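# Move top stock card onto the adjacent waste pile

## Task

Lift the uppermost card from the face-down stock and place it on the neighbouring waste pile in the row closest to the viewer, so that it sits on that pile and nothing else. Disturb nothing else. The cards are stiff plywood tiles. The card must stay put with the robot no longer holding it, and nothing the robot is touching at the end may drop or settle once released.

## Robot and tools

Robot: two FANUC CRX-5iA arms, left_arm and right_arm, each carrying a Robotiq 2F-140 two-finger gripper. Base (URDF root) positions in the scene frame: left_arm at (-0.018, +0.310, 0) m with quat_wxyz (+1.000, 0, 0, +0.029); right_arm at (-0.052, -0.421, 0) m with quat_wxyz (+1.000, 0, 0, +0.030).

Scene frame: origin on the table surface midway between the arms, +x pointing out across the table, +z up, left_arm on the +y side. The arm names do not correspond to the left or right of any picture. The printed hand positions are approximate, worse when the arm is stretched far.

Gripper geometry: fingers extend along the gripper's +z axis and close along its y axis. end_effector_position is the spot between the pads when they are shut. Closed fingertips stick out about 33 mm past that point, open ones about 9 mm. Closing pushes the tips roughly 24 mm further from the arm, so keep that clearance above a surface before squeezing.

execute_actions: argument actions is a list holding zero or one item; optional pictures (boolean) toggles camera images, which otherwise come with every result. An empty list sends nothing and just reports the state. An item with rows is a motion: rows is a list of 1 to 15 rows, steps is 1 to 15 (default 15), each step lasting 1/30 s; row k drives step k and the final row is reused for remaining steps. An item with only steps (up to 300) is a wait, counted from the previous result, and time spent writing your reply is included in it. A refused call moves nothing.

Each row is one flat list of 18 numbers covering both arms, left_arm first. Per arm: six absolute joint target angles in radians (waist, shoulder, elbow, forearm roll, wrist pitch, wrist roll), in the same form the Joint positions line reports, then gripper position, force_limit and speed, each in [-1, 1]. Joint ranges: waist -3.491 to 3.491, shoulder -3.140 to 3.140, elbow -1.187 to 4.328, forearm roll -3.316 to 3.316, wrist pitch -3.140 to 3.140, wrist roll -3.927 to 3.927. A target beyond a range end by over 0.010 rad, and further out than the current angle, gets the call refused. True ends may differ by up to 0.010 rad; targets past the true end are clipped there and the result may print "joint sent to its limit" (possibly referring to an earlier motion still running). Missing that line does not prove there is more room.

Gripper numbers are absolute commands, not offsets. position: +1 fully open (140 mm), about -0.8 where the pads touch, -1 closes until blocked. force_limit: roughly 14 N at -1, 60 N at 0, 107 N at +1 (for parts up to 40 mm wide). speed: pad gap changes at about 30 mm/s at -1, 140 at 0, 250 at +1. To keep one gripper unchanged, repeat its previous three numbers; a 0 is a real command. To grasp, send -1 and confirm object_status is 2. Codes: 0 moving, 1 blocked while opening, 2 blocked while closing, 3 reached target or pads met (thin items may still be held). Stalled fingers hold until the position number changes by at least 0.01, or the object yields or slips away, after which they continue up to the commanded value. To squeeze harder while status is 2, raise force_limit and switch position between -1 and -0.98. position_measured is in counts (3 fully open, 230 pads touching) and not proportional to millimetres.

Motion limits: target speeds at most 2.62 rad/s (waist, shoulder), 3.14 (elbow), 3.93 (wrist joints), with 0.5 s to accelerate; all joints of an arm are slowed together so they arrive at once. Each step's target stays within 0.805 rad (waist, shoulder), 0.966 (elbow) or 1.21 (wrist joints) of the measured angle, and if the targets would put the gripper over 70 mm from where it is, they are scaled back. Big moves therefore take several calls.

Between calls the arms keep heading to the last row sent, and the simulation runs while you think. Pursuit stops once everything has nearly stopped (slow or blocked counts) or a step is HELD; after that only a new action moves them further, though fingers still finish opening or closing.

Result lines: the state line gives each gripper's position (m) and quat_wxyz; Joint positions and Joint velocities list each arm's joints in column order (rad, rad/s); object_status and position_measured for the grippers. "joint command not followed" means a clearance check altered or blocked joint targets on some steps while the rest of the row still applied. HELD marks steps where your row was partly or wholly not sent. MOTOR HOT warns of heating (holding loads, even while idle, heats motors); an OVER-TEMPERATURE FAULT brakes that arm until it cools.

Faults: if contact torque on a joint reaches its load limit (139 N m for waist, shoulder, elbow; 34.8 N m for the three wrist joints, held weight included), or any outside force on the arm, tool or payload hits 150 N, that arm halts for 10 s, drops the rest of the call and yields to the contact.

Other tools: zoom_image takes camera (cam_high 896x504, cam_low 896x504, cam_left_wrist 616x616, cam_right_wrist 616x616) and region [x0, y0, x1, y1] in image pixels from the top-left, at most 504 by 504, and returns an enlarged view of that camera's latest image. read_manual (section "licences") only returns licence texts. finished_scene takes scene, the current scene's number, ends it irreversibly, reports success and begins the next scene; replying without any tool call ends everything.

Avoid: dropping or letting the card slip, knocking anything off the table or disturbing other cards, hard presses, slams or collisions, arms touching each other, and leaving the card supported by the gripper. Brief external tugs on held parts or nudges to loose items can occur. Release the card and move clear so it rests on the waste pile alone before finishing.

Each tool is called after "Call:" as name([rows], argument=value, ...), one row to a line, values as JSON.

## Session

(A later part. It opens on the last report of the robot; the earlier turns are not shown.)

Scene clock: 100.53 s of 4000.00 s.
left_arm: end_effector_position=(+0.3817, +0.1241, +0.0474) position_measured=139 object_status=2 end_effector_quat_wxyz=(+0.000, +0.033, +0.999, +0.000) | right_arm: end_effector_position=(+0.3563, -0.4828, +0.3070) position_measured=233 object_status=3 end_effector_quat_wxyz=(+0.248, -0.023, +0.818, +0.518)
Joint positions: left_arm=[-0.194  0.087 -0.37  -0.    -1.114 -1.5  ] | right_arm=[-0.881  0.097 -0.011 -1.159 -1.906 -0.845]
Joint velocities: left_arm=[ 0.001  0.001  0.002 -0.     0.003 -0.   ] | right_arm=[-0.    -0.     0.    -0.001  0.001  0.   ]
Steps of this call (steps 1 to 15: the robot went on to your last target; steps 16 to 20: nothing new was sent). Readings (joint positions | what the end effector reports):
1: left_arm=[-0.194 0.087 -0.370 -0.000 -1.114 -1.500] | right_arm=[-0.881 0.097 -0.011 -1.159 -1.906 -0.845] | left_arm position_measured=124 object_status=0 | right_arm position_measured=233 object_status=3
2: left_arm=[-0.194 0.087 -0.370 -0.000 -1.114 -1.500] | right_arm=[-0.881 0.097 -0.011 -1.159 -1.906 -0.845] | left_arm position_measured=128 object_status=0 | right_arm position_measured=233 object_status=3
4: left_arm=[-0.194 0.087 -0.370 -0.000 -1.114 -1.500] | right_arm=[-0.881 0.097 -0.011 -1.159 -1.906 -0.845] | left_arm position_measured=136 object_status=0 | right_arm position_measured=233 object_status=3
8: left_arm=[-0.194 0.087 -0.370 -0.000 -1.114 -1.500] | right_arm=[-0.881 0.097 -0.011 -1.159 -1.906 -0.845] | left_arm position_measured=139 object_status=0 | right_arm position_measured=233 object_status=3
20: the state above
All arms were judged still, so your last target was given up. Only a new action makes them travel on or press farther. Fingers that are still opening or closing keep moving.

Call:
execute_actions([
  {"rows":[[-0.194,0.0866,-0.3698,0,-1.1144,-1.50,0.05,-1,0,-0.881,0.097,-0.011,-1.159,-1.906,-0.845,-1,0,0],[-0.194,0.0866,-0.3698,0,-1.1144,-1.50,0.05,-1,0,-0.881,0.097,-0.011,-1.159,-1.906,-0.845,-1,0,0],[-0.194,0.0866,-0.3698,0,-1.1144,-1.50,0.05,-1,0,-0.881,0.097,-0.011,-1.159,-1.906,-0.845,-1,0,0],[-0.194,0.0866,-0.3698,0,-1.1144,-1.50,0.05,-1,0,-0.881,0.097,-0.011,-1.159,-1.906,-0.845,-1,0,0],[-0.194,0.0878,-0.3711,0,-1.1119,-1.50,0.05,-1,0,-0.881,0.097,-0.011,-1.159,-1.906,-0.845,-1,0,0],[-0.194,0.0878,-0.3711,0,-1.1119,-1.50,0.05,-1,0,-0.881,0.097,-0.011,-1.159,-1.906,-0.845,-1,0,0],[-0.194,0.0878,-0.3711,0,-1.1119,-1.50,0.05,-1,0,-0.881,0.097,-0.011,-1.159,-1.906,-0.845,-1,0,0],[-0.194,0.0878,-0.3711,0,-1.1119,-1.50,0.05,-1,0,-0.881,0.097,-0.011,-1.159,-1.906,-0.845,-1,0,0],[-0.194,0.0878,-0.3711,0,-1.1119,-1.50,0.05,-1,0,-0.881,0.097,-0.011,-1.159,-1.906,-0.845,-1,0,0],[-0.194,0.0878,-0.3711,0,-1.1119,-1.50,-0.3,-0.3,-0.6,-0.881,0.097,-0.011,-1.159,-1.906,-0.845,-1,0,0]]},
], pictures=false)

Call:
execute_actions([
  {"steps":15},
], pictures=false)

Call:
execute_actions([
  {"rows":[[-0.194,0.0837,-0.3665,0,-1.1206,-1.50,-0.3,-0.3,-0.6,-0.881,0.097,-0.011,-1.159,-1.906,-0.845,-1,0,0],[-0.194,0.0837,-0.3665,0,-1.1206,-1.50,-0.3,-0.3,-0.6,-0.881,0.097,-0.011,-1.159,-1.906,-0.845,-1,0,0],[-0.194,0.0837,-0.3665,0,-1.1206,-1.50,-0.3,-0.3,-0.6,-0.881,0.097,-0.011,-1.159,-1.906,-0.845,-1,0,0],[-0.194,0.0727,-0.3527,0,-1.1454,-1.50,-0.3,-0.3,-0.6,-0.881,0.097,-0.011,-1.159,-1.906,-0.845,-1,0,0],[-0.194,0.0727,-0.3527,0,-1.1454,-1.50,-0.3,-0.3,-0.6,-0.881,0.097,-0.011,-1.159,-1.906,-0.845,-1,0,0],[-0.194,0.0727,-0.3527,0,-1.1454,-1.50,-0.3,-0.3,-0.6,-0.881,0.097,-0.011,-1.159,-1.906,-0.845,-1,0,0],[-0.194,0.0527,-0.3235,0,-1.1946,-1.50,-0.3,-0.3,-0.6,-0.881,0.097,-0.011,-1.159,-1.906,-0.845,-1,0,0]]},
])

Call:
zoom_image(camera="cam_low", region=[350, 245, 430, 295])

Scene clock: 127.67 s of 4000.00 s.
left_arm: end_effector_position=(+0.3817, +0.1240, +0.0464) position_measured=134 object_status=0 end_effector_quat_wxyz=(+0.000, +0.033, +0.999, -0.000) | right_arm: end_effector_position=(+0.3563, -0.4828, +0.3070) position_measured=233 object_status=3 end_effector_quat_wxyz=(+0.248, -0.023, +0.818, +0.518)
Joint positions: left_arm=[-0.194  0.088 -0.371  0.    -1.112 -1.5  ] | right_arm=[-0.881  0.097 -0.011 -1.159 -1.906 -0.845]
Joint velocities: left_arm=[ 0.     0.001 -0.     0.     0.001 -0.   ] | right_arm=[-0.001  0.    -0.     0.001 -0.001 -0.   ]
Steps of this call (steps 1 to 90: nothing new was sent; then 23.63 s passed at rest; steps 91 to 105: all 15 steps of this action). Readings (joint positions | what the end effector reports):
91: left_arm=[-0.194 0.087 -0.370 0.000 -1.114 -1.500] | right_arm=[-0.881 0.097 -0.011 -1.159 -1.906 -0.845] | left_arm position_measured=139 object_status=0 | right_arm position_measured=233 object_status=3
92: left_arm=[-0.194 0.087 -0.370 0.000 -1.114 -1.500] | right_arm=[-0.881 0.097 -0.011 -1.159 -1.906 -0.845] | left_arm position_measured=139 object_status=0 | right_arm position_measured=233 object_status=3
94: left_arm=[-0.194 0.087 -0.370 0.000 -1.114 -1.500] | right_arm=[-0.881 0.097 -0.011 -1.159 -1.906 -0.845] | left_arm position_measured=123 object_status=0 | right_arm position_measured=233 object_status=3
98: left_arm=[-0.194 0.088 -0.371 0.000 -1.112 -1.500] | right_arm=[-0.881 0.097 -0.011 -1.159 -1.906 -0.845] | left_arm position_measured=123 object_status=0 | right_arm position_measured=233 object_status=3
105: the state above

Scene clock: 128.17 s of 4000.00 s.
left_arm: end_effector_position=(+0.3817, +0.1240, +0.0464) position_measured=138 object_status=2 end_effector_quat_wxyz=(+0.000, +0.033, +0.999, -0.000) | right_arm: end_effector_position=(+0.3563, -0.4828, +0.3070) position_measured=233 object_status=3 end_effector_quat_wxyz=(+0.248, -0.023, +0.818, +0.518)
Joint positions: left_arm=[-0.194  0.088 -0.371  0.    -1.112 -1.5  ] | right_arm=[-0.881  0.097 -0.011 -1.159 -1.906 -0.845]
Joint velocities: left_arm=[ 0.001  0.001  0.001 -0.    -0.001  0.001] | right_arm=[-0.     0.     0.     0.     0.001 -0.001]
Steps of this call (steps 1 to 15: the robot went on to your last target). Readings (joint positions | what the end effector reports):
1: left_arm=[-0.194 0.088 -0.371 0.000 -1.112 -1.500] | right_arm=[-0.881 0.097 -0.011 -1.159 -1.906 -0.845] | left_arm position_measured=134 object_status=0 | right_arm position_measured=233 object_status=3
2: left_arm=[-0.194 0.088 -0.371 0.000 -1.112 -1.500] | right_arm=[-0.881 0.097 -0.011 -1.159 -1.906 -0.845] | left_arm position_measured=134 object_status=0 | right_arm position_measured=233 object_status=3
4: left_arm=[-0.194 0.088 -0.371 0.000 -1.112 -1.500] | right_arm=[-0.881 0.097 -0.011 -1.159 -1.906 -0.845] | left_arm position_measured=134 object_status=0 | right_arm position_measured=233 object_status=3
8: left_arm=[-0.194 0.088 -0.371 0.000 -1.112 -1.500] | right_arm=[-0.881 0.097 -0.011 -1.159 -1.906 -0.845] | left_arm position_measured=138 object_status=0 | right_arm position_measured=233 object_status=3
15: the state above
All arms were judged still, so your last target was given up. Only a new action makes them travel on or press farther. Fingers that are still opening or closing keep moving.

Scene clock: 128.67 s of 4000.00 s.
left_arm: end_effector_position=(+0.3817, +0.1240, +0.0799) position_measured=138 object_status=2 end_effector_quat_wxyz=(-0.000, +0.033, +0.999, -0.000) | right_arm: end_effector_position=(+0.3563, -0.4828, +0.3070) position_measured=233 object_status=3 end_effector_quat_wxyz=(+0.248, -0.023, +0.818, +0.518)
Joint positions: left_arm=[-0.194  0.053 -0.324  0.    -1.195 -1.5  ] | right_arm=[-0.881  0.097 -0.011 -1.159 -1.906 -0.845]
Joint velocities: left_arm=[ 0.001 -0.001 -0.     0.001 -0.002  0.   ] | right_arm=[ 0.    -0.    -0.     0.001 -0.001  0.   ]
Steps of this call (steps 1 to 15: all 15 steps of this action). Readings (joint positions | what the end effector reports):
1: left_arm=[-0.194 0.088 -0.371 0.000 -1.112 -1.500] | right_arm=[-0.881 0.097 -0.011 -1.159 -1.906 -0.845] | left_arm position_measured=138 object_status=2 | right_arm position_measured=233 object_status=3
2: left_arm=[-0.194 0.087 -0.370 0.000 -1.115 -1.500] | right_arm=[-0.881 0.097 -0.011 -1.159 -1.906 -0.845] | left_arm position_measured=138 object_status=2 | right_arm position_measured=233 object_status=3
4: left_arm=[-0.194 0.084 -0.367 0.000 -1.120 -1.500] | right_arm=[-0.881 0.097 -0.011 -1.159 -1.906 -0.845] | left_arm position_measured=138 object_status=2 | right_arm position_measured=233 object_status=3
8: left_arm=[-0.194 0.070 -0.349 0.000 -1.152 -1.500] | right_arm=[-0.881 0.097 -0.011 -1.159 -1.906 -0.845] | left_arm position_measured=138 object_status=2 | right_arm position_measured=233 object_status=3
15: the state above

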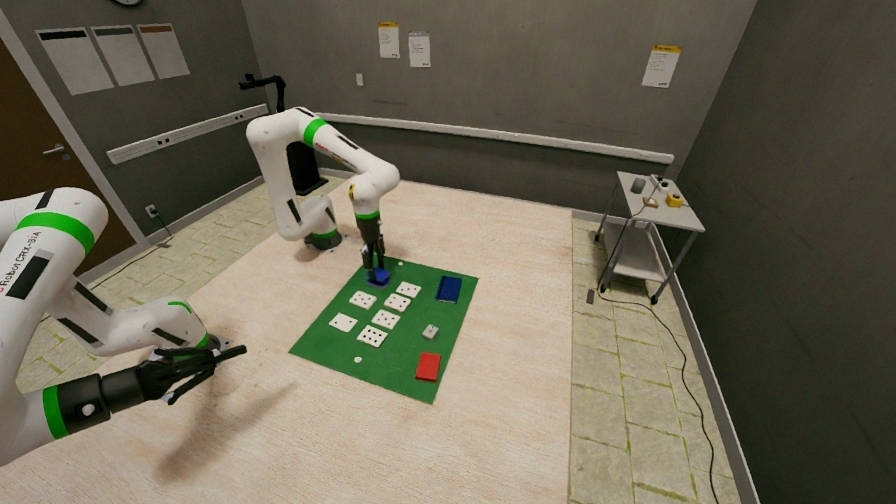

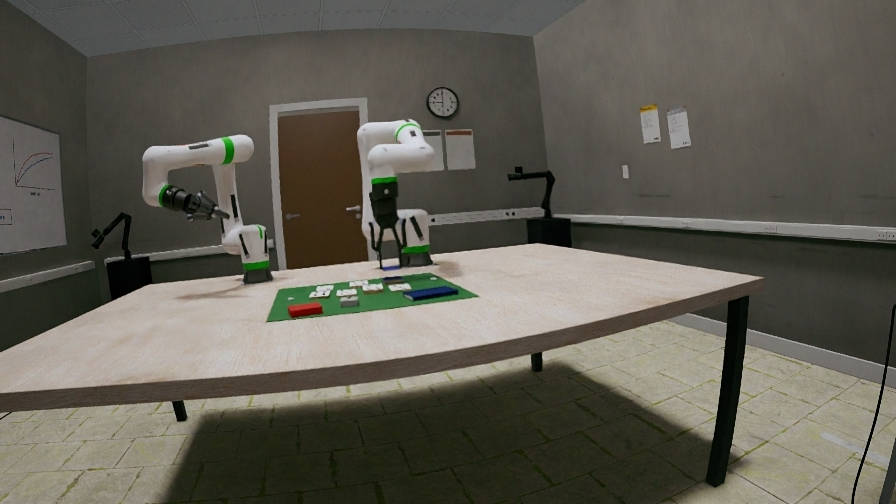

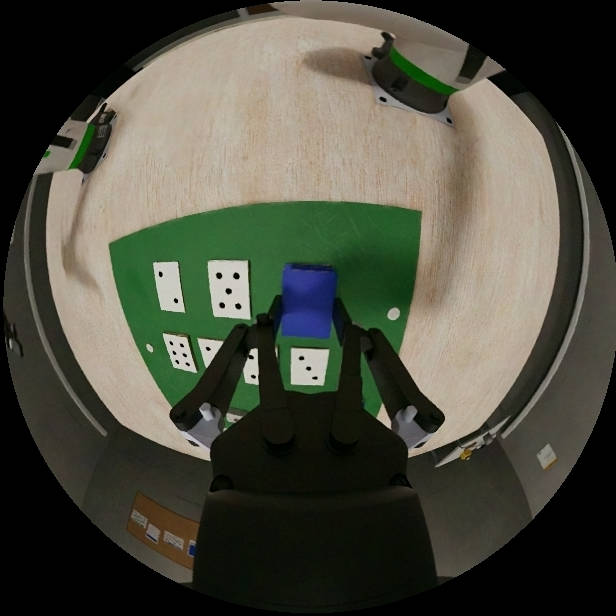

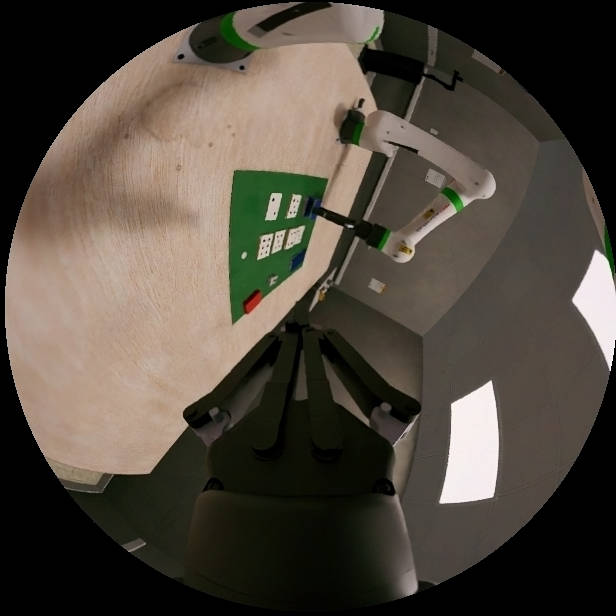

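Region (350, 245, 430, 295) of cam_low's 896x504 image, scaled by 6.300, with more detail than that image has; it fills the top 315 rows of this view, and the rest is white.

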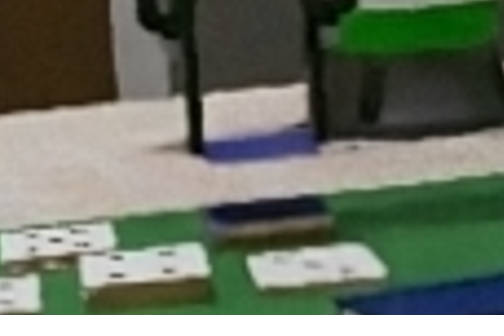

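Call:
execute_actions([
  {"rows":[[-0.4266,0.1719,-0.2156,0,-1.1833,-1.24,-0.3,-0.3,-0.6,-0.881,0.097,-0.011,-1.159,-1.906,-0.845,-1,0,0]]},
], pictures=false)

Call:
execute_actions([
  {"steps":15},
])

Call:
zoom_image(camera="cam_left_wrist", region=[180, 220, 420, 400])

Call:
zoom_image(camera="cam_low", region=[330, 250, 410, 300])

Scene clock: 141.90 s of 4000.00 s.
left_arm: end_effector_position=(+0.3718, +0.0201, +0.0699) position_measured=138 object_status=2 end_effector_quat_wxyz=(-0.000, +0.019, +1.000, +0.000) | right_arm: end_effector_position=(+0.3563, -0.4828, +0.3070) position_measured=233 object_status=3 end_effector_quat_wxyz=(+0.248, -0.023, +0.818, +0.518)
Joint positions: left_arm=[-0.426  0.172 -0.216  0.    -1.183 -1.24 ] | right_arm=[-0.881  0.097 -0.011 -1.159 -1.906 -0.845]
Joint velocities: left_arm=[-0.003 -0.     0.001 -0.001  0.     0.004] | right_arm=[ 0.001  0.    -0.    -0.001  0.     0.001]
Steps of this call (steps 1 to 15: the robot went on to your last target; steps 16 to 90: nothing new was sent; then 9.73 s passed at rest; steps 91 to 105: all 15 steps of this action). Readings (joint positions | what the end effector reports):
91: left_arm=[-0.194 0.053 -0.323 0.000 -1.195 -1.500] | right_arm=[-0.881 0.097 -0.011 -1.159 -1.906 -0.845] | left_arm position_measured=138 object_status=2 | right_arm position_measured=233 object_status=3
92: left_arm=[-0.198 0.055 -0.322 0.000 -1.195 -1.497] | right_arm=[-0.881 0.097 -0.011 -1.159 -1.906 -0.845] | left_arm position_measured=138 object_status=2 | right_arm position_measured=233 object_status=3
94: left_arm=[-0.221 0.067 -0.311 0.000 -1.194 -1.470] | right_arm=[-0.881 0.097 -0.011 -1.159 -1.906 -0.845] | left_arm position_measured=138 object_status=2 | right_arm position_measured=233 object_status=3
98: left_arm=[-0.330 0.122 -0.260 0.000 -1.188 -1.348] | right_arm=[-0.881 0.097 -0.011 -1.159 -1.906 -0.845] | left_arm position_measured=138 object_status=2 | right_arm position_measured=233 object_status=3
105: the state above

Scene clock: 142.40 s of 4000.00 s.
left_arm: end_effector_position=(+0.3717, +0.0200, +0.0699) position_measured=138 object_status=2 end_effector_quat_wxyz=(-0.000, +0.019, +1.000, -0.000) | right_arm: end_effector_position=(+0.3563, -0.4828, +0.3070) position_measured=233 object_status=3 end_effector_quat_wxyz=(+0.248, -0.023, +0.818, +0.518)
Joint positions: left_arm=[-0.427  0.172 -0.216  0.    -1.183 -1.24 ] | right_arm=[-0.881  0.097 -0.011 -1.159 -1.906 -0.845]
Joint velocities: left_arm=[ 0.001 -0.001 -0.     0.001  0.001  0.   ] | right_arm=[-0.001 -0.     0.    -0.002  0.002 -0.001]
Steps of this call (steps 1 to 15: the robot went on to your last target). Readings (joint positions | what the end effector reports):
1: left_arm=[-0.426 0.172 -0.216 0.000 -1.183 -1.240] | right_arm=[-0.881 0.097 -0.011 -1.159 -1.906 -0.845] | left_arm position_measured=138 object_status=2 | right_arm position_measured=233 object_status=3
2: left_arm=[-0.426 0.172 -0.216 0.000 -1.183 -1.240] | right_arm=[-0.881 0.097 -0.011 -1.159 -1.906 -0.845] | left_arm position_measured=138 object_status=2 | right_arm position_measured=233 object_status=3
4: left_arm=[-0.427 0.172 -0.216 0.000 -1.183 -1.240] | right_arm=[-0.881 0.097 -0.011 -1.159 -1.906 -0.845] | left_arm position_measured=138 object_status=2 | right_arm position_measured=233 object_status=3
8: left_arm=[-0.427 0.172 -0.216 0.000 -1.183 -1.240] | right_arm=[-0.881 0.097 -0.011 -1.159 -1.906 -0.845] | left_arm position_measured=138 object_status=2 | right_arm position_measured=233 object_status=3
15: the state above
All arms were judged still, so your last target was given up. Only a new action makes them travel on or press farther. Fingers that are still opening or closing keep moving.

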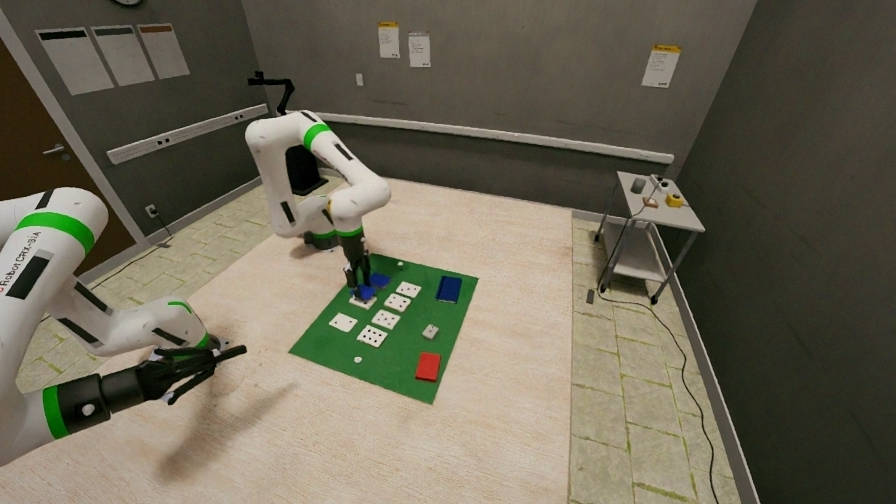

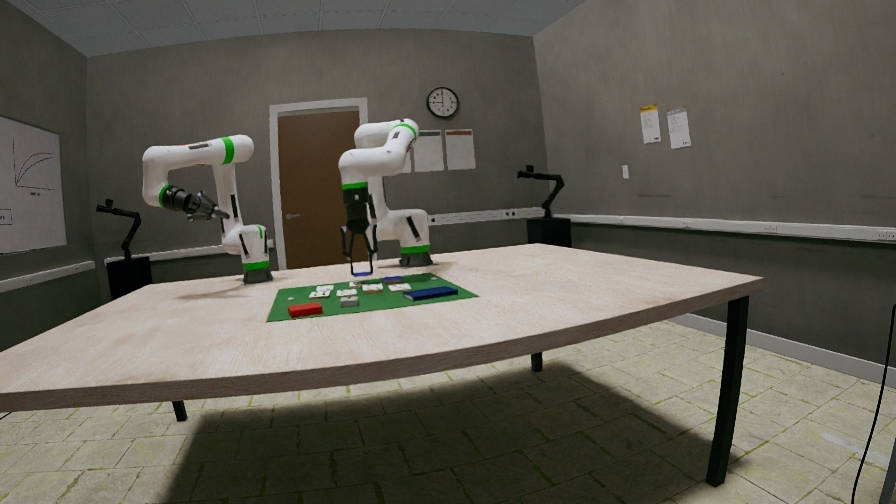

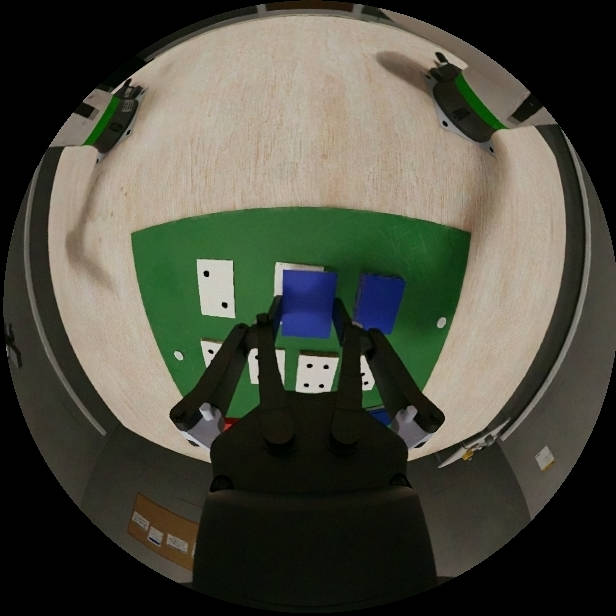

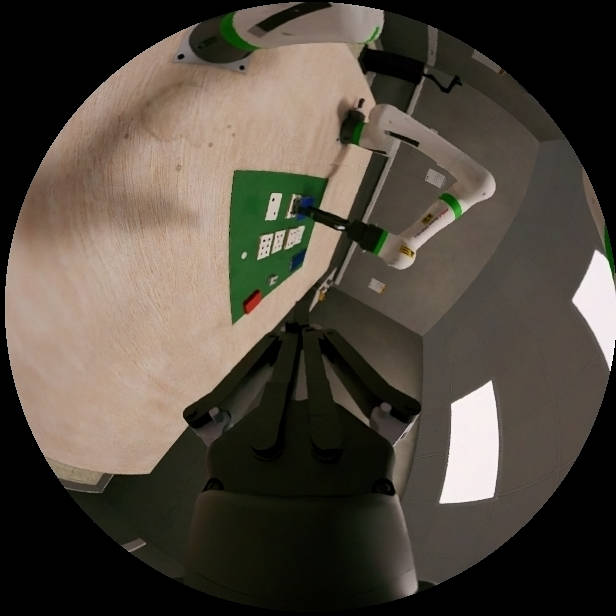

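Region (180, 220, 420, 400) of cam_left_wrist's 616x616 image, scaled by 2.100, with more detail than that image has; it fills the top 378 rows of this view, and the rest is white.

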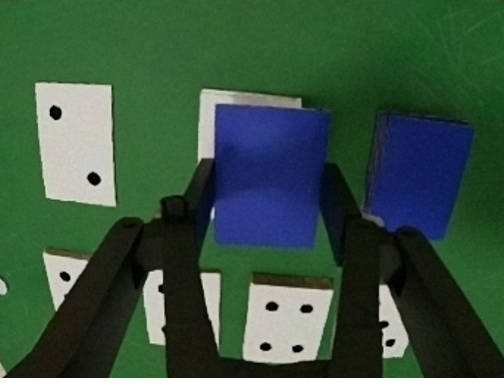

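Region (330, 250, 410, 300) of cam_low's 896x504 image, scaled by 6.300, with more detail than that image has; it fills the top 315 rows of this view, and the rest is white.

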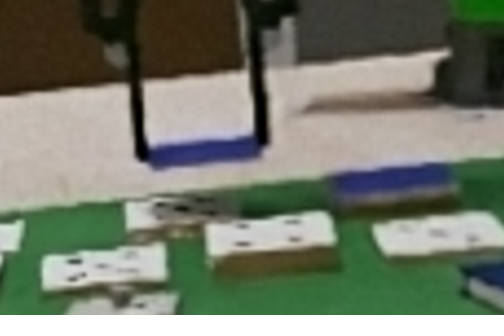

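Call:
execute_actions([
  {"rows":[[-0.4519,0.2095,-0.2314,0,-1.1299,-1.247,-0.3,-0.3,-0.6,-0.881,0.097,-0.011,-1.159,-1.906,-0.845,-1,0,0]]},
])

Call:
zoom_image(camera="cam_low", region=[330, 250, 410, 300])

Call:
zoom_image(camera="cam_high", region=[330, 260, 420, 320])

Scene clock: 154.20 s of 4000.00 s.
left_arm: end_effector_position=(+0.3697, +0.0079, +0.0459) position_measured=138 object_status=2 end_effector_quat_wxyz=(-0.000, +0.035, +0.999, +0.000) | right_arm: end_effector_position=(+0.3563, -0.4828, +0.3070) position_measured=233 object_status=3 end_effector_quat_wxyz=(+0.248, -0.023, +0.818, +0.518)
Joint positions: left_arm=[-0.452  0.21  -0.231  0.    -1.13  -1.247] | right_arm=[-0.881  0.097 -0.011 -1.159 -1.906 -0.845]
Joint velocities: left_arm=[ 0.001 -0.001 -0.001 -0.001  0.002 -0.   ] | right_arm=[ 0.     0.     0.    -0.002  0.     0.   ]
Steps of this call (steps 1 to 90: nothing new was sent; then 8.30 s passed at rest; steps 91 to 105: all 15 steps of this action). Readings (joint positions | what the end effector reports):
91: left_arm=[-0.427 0.172 -0.216 0.000 -1.183 -1.240] | right_arm=[-0.881 0.097 -0.011 -1.159 -1.906 -0.845] | left_arm position_measured=138 object_status=2 | right_arm position_measured=233 object_status=3
92: left_arm=[-0.429 0.175 -0.216 0.000 -1.178 -1.240] | right_arm=[-0.881 0.097 -0.011 -1.159 -1.906 -0.845] | left_arm position_measured=138 object_status=2 | right_arm position_measured=233 object_status=3
94: left_arm=[-0.443 0.196 -0.225 0.000 -1.148 -1.244] | right_arm=[-0.881 0.097 -0.011 -1.159 -1.906 -0.845] | left_arm position_measured=138 object_status=2 | right_arm position_measured=233 object_status=3
98: left_arm=[-0.452 0.210 -0.231 0.000 -1.130 -1.247] | right_arm=[-0.881 0.097 -0.011 -1.159 -1.906 -0.845] | left_arm position_measured=138 object_status=2 | right_arm position_measured=233 object_status=3
105: the state above

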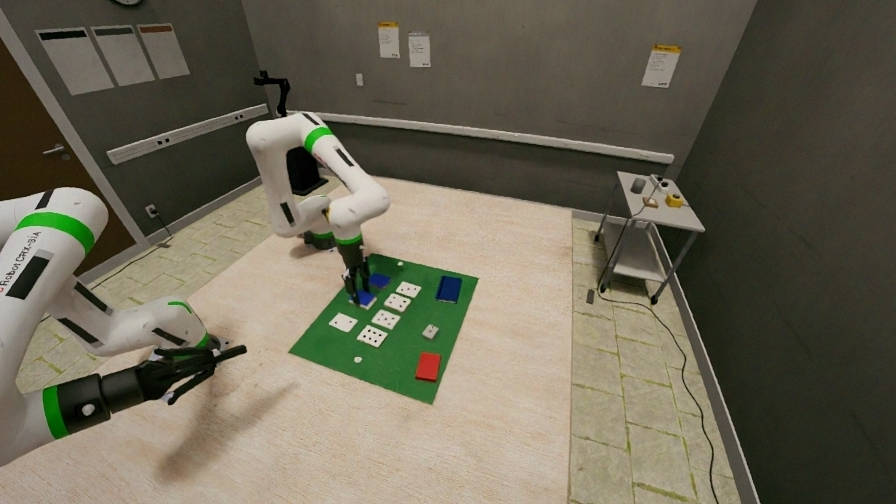

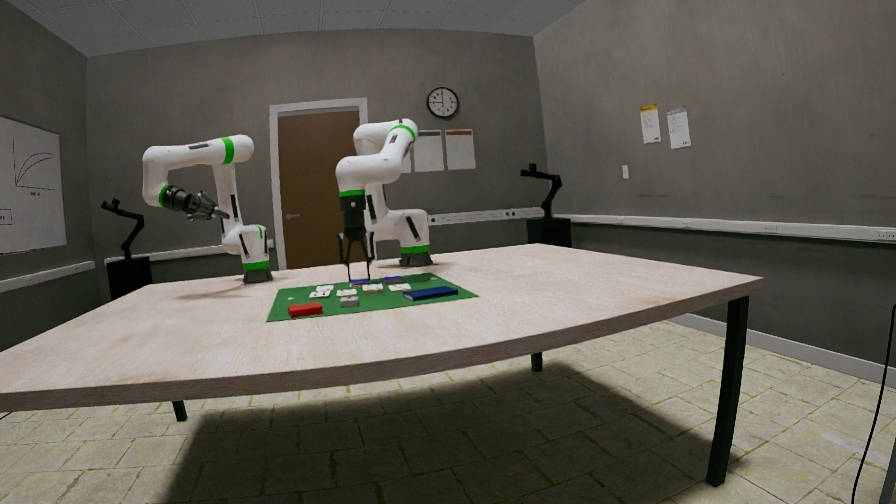

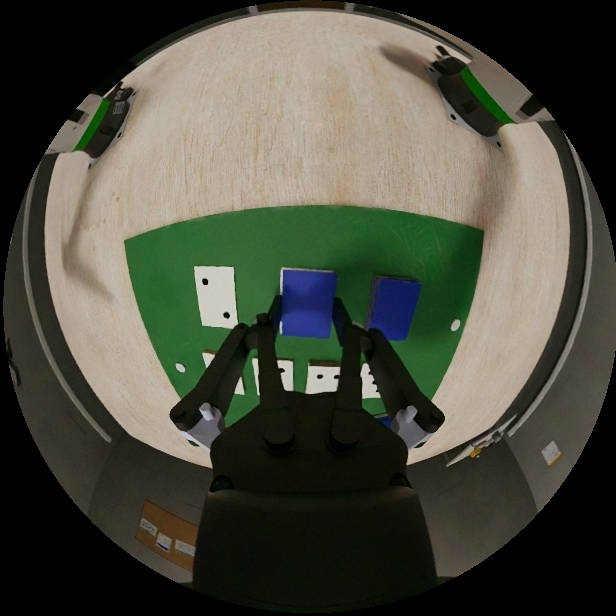

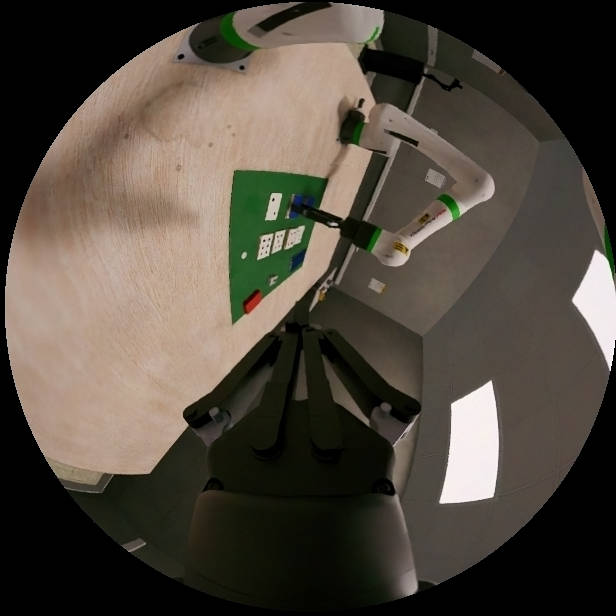

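Region (330, 250, 410, 300) of cam_low's 896x504 image, scaled by 6.300, with more detail than that image has; it fills the top 315 rows of this view, and the rest is white.

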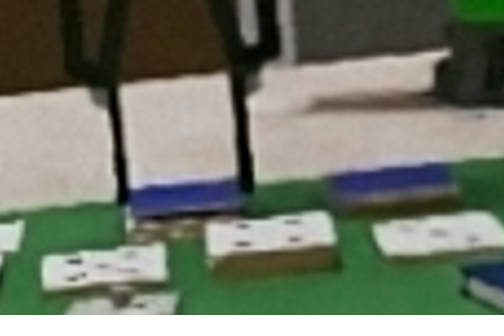

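Region (330, 260, 420, 320) of cam_high's 896x504 image, scaled by 5.600, with more detail than that image has.

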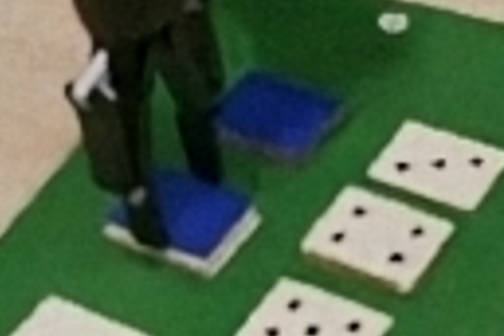

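Call:
execute_actions([
  {"rows":[[-0.456,0.2122,-0.2345,0,-1.1241,-1.243,-0.3,-0.3,-0.6,-0.881,0.097,-0.011,-1.159,-1.906,-0.845,-1,0,0]],"steps":10},
], pictures=false)

Call:
execute_actions([
  {"rows":[[-0.456,0.2122,-0.2345,0,-1.1241,-1.243,0.2,-0.3,-0.4,-0.881,0.097,-0.011,-1.159,-1.906,-0.845,-1,0,0]],"steps":12},
], pictures=false)

Call:
execute_actions([
  {"rows":[[-0.456,0.165,-0.17,0,-1.236,-1.243,0.2,-0.3,-0.4,-0.881,0.097,-0.011,-1.159,-1.906,-0.845,-1,0,0]]},
])

Call:
zoom_image(camera="cam_high", region=[330, 260, 420, 320])

Scene clock: 169.53 s of 4000.00 s.
left_arm: end_effector_position=(+0.3685, +0.0063, +0.0436) position_measured=138 object_status=2 end_effector_quat_wxyz=(+0.000, +0.035, +0.999, -0.000) | right_arm: end_effector_position=(+0.3563, -0.4828, +0.3070) position_measured=233 object_status=3 end_effector_quat_wxyz=(+0.248, -0.023, +0.818, +0.518)
Joint positions: left_arm=[-0.456  0.212 -0.234  0.    -1.124 -1.243] | right_arm=[-0.881  0.097 -0.011 -1.159 -1.906 -0.845]
Joint velocities: left_arm=[ 0.001  0.001  0.001 -0.001  0.001  0.001] | right_arm=[ 0.002  0.     0.    -0.001  0.001  0.   ]
Steps of this call (steps 1 to 15: the robot went on to your last target; steps 16 to 90: nothing new was sent; then 12.00 s passed at rest; steps 91 to 100: all 10 steps of this action). Readings (joint positions | what the end effector reports):
91: left_arm=[-0.452 0.209 -0.231 0.000 -1.130 -1.247] | right_arm=[-0.881 0.097 -0.011 -1.159 -1.906 -0.845] | left_arm position_measured=138 object_status=2 | right_arm position_measured=233 object_status=3
92: left_arm=[-0.454 0.210 -0.233 0.000 -1.127 -1.246] | right_arm=[-0.881 0.097 -0.011 -1.159 -1.906 -0.845] | left_arm position_measured=138 object_status=2 | right_arm position_measured=233 object_status=3
94: left_arm=[-0.456 0.212 -0.234 0.000 -1.124 -1.244] | right_arm=[-0.881 0.097 -0.011 -1.159 -1.906 -0.845] | left_arm position_measured=138 object_status=2 | right_arm position_measured=233 object_status=3
98: left_arm=[-0.456 0.212 -0.234 0.000 -1.124 -1.243] | right_arm=[-0.881 0.097 -0.011 -1.159 -1.906 -0.845] | left_arm position_measured=138 object_status=2 | right_arm position_measured=233 object_status=3
100: the state above

Scene clock: 169.93 s of 4000.00 s.
left_arm: end_effector_position=(+0.3685, +0.0064, +0.0435) position_measured=104 object_status=0 end_effector_quat_wxyz=(-0.000, +0.035, +0.999, -0.000) | right_arm: end_effector_position=(+0.3563, -0.4828, +0.3070) position_measured=233 object_status=3 end_effector_quat_wxyz=(+0.248, -0.023, +0.818, +0.518)
Joint positions: left_arm=[-0.456  0.212 -0.235  0.    -1.124 -1.243] | right_arm=[-0.881  0.097 -0.011 -1.159 -1.906 -0.845]
Joint velocities: left_arm=[ 0.    -0.     0.001  0.    -0.002  0.   ] | right_arm=[-0.001  0.    -0.    -0.001  0.001  0.001]
Steps of this call (steps 1 to 12: all 12 steps of this action). Readings (joint positions | what the end effector reports):
1: left_arm=[-0.456 0.212 -0.234 0.000 -1.124 -1.243] | right_arm=[-0.881 0.097 -0.011 -1.159 -1.906 -0.845] | left_arm position_measured=138 object_status=0 | right_arm position_measured=233 object_status=3
2: left_arm=[-0.456 0.212 -0.235 0.000 -1.124 -1.243] | right_arm=[-0.881 0.097 -0.011 -1.159 -1.906 -0.845] | left_arm position_measured=138 object_status=0 | right_arm position_measured=233 object_status=3
4: left_arm=[-0.456 0.212 -0.235 0.000 -1.124 -1.243] | right_arm=[-0.881 0.097 -0.011 -1.159 -1.906 -0.845] | left_arm position_measured=126 object_status=0 | right_arm position_measured=233 object_status=3
8: left_arm=[-0.456 0.212 -0.235 0.000 -1.124 -1.243] | right_arm=[-0.881 0.097 -0.011 -1.159 -1.906 -0.845] | left_arm position_measured=106 object_status=0 | right_arm position_measured=233 object_status=3
12: the state above

Scene clock: 170.43 s of 4000.00 s.
left_arm: end_effector_position=(+0.3677, +0.0067, +0.0915) position_measured=104 object_status=3 end_effector_quat_wxyz=(-0.000, +0.035, +0.999, +0.000) | right_arm: end_effector_position=(+0.3563, -0.4828, +0.3070) position_measured=233 object_status=3 end_effector_quat_wxyz=(+0.248, -0.023, +0.818, +0.518)
Joint positions: left_arm=[-0.456  0.165 -0.17   0.    -1.236 -1.243] | right_arm=[-0.881  0.097 -0.011 -1.159 -1.906 -0.845]
Joint velocities: left_arm=[ 0.001 -0.     0.002  0.001 -0.001  0.001] | right_arm=[ 0.001  0.     0.    -0.     0.     0.   ]
Steps of this call (steps 1 to 15: all 15 steps of this action). Readings (joint positions | what the end effector reports):
1: left_arm=[-0.456 0.212 -0.235 0.000 -1.124 -1.243] | right_arm=[-0.881 0.097 -0.011 -1.159 -1.906 -0.845] | left_arm position_measured=104 object_status=0 | right_arm position_measured=233 object_status=3
2: left_arm=[-0.456 0.211 -0.232 0.000 -1.129 -1.243] | right_arm=[-0.881 0.097 -0.011 -1.159 -1.906 -0.845] | left_arm position_measured=104 object_status=3 | right_arm position_measured=233 object_status=3
4: left_arm=[-0.456 0.196 -0.212 0.000 -1.165 -1.243] | right_arm=[-0.881 0.097 -0.011 -1.159 -1.906 -0.845] | left_arm position_measured=104 object_status=3 | right_arm position_measured=233 object_status=3
8: left_arm=[-0.456 0.165 -0.170 0.000 -1.235 -1.243] | right_arm=[-0.881 0.097 -0.011 -1.159 -1.906 -0.845] | left_arm position_measured=104 object_status=3 | right_arm position_measured=233 object_status=3
15: the state above

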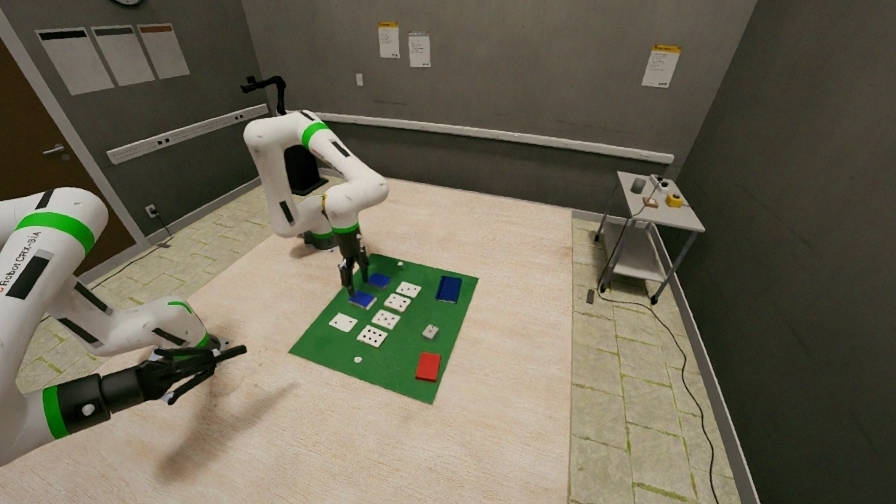

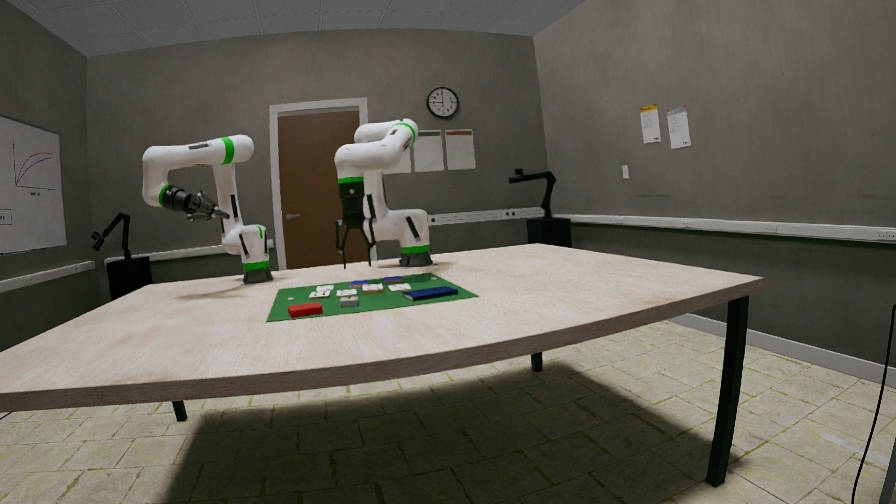

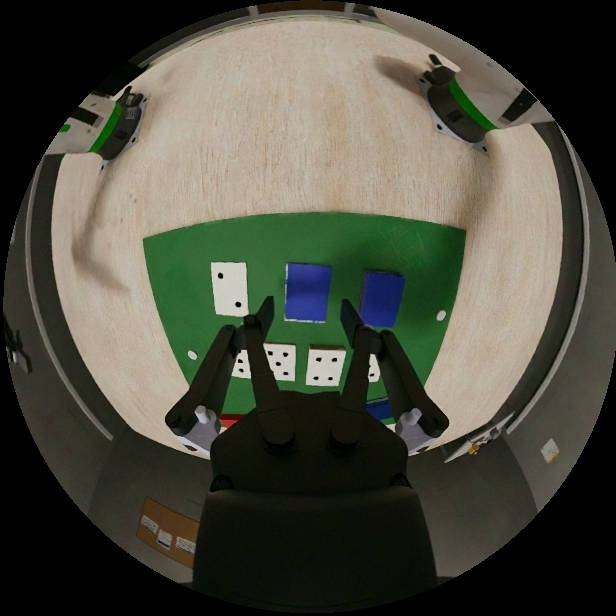

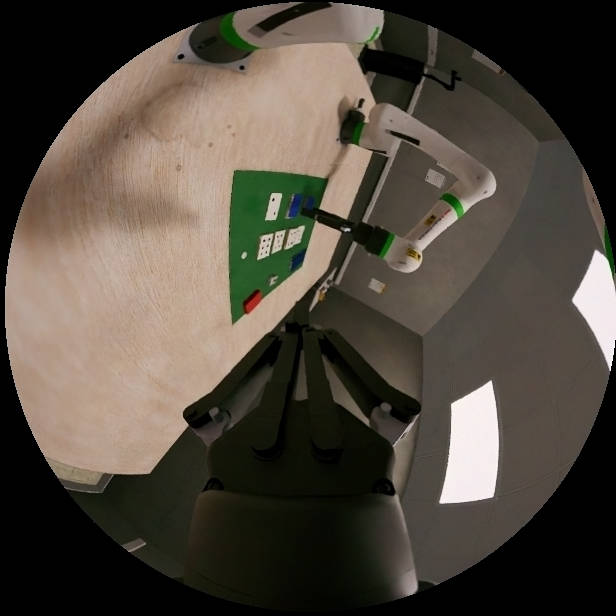

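Region (330, 260, 420, 320) of cam_high's 896x504 image, scaled by 5.600, with more detail than that image has.

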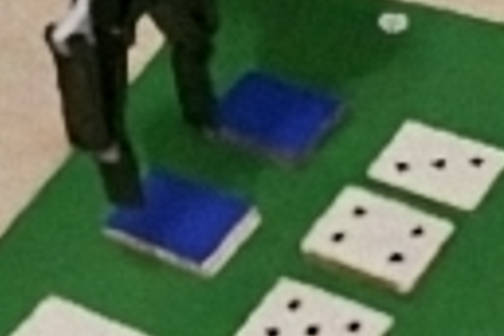

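Call:
finished_scene(scene=1)

The scene is finished: the task was done.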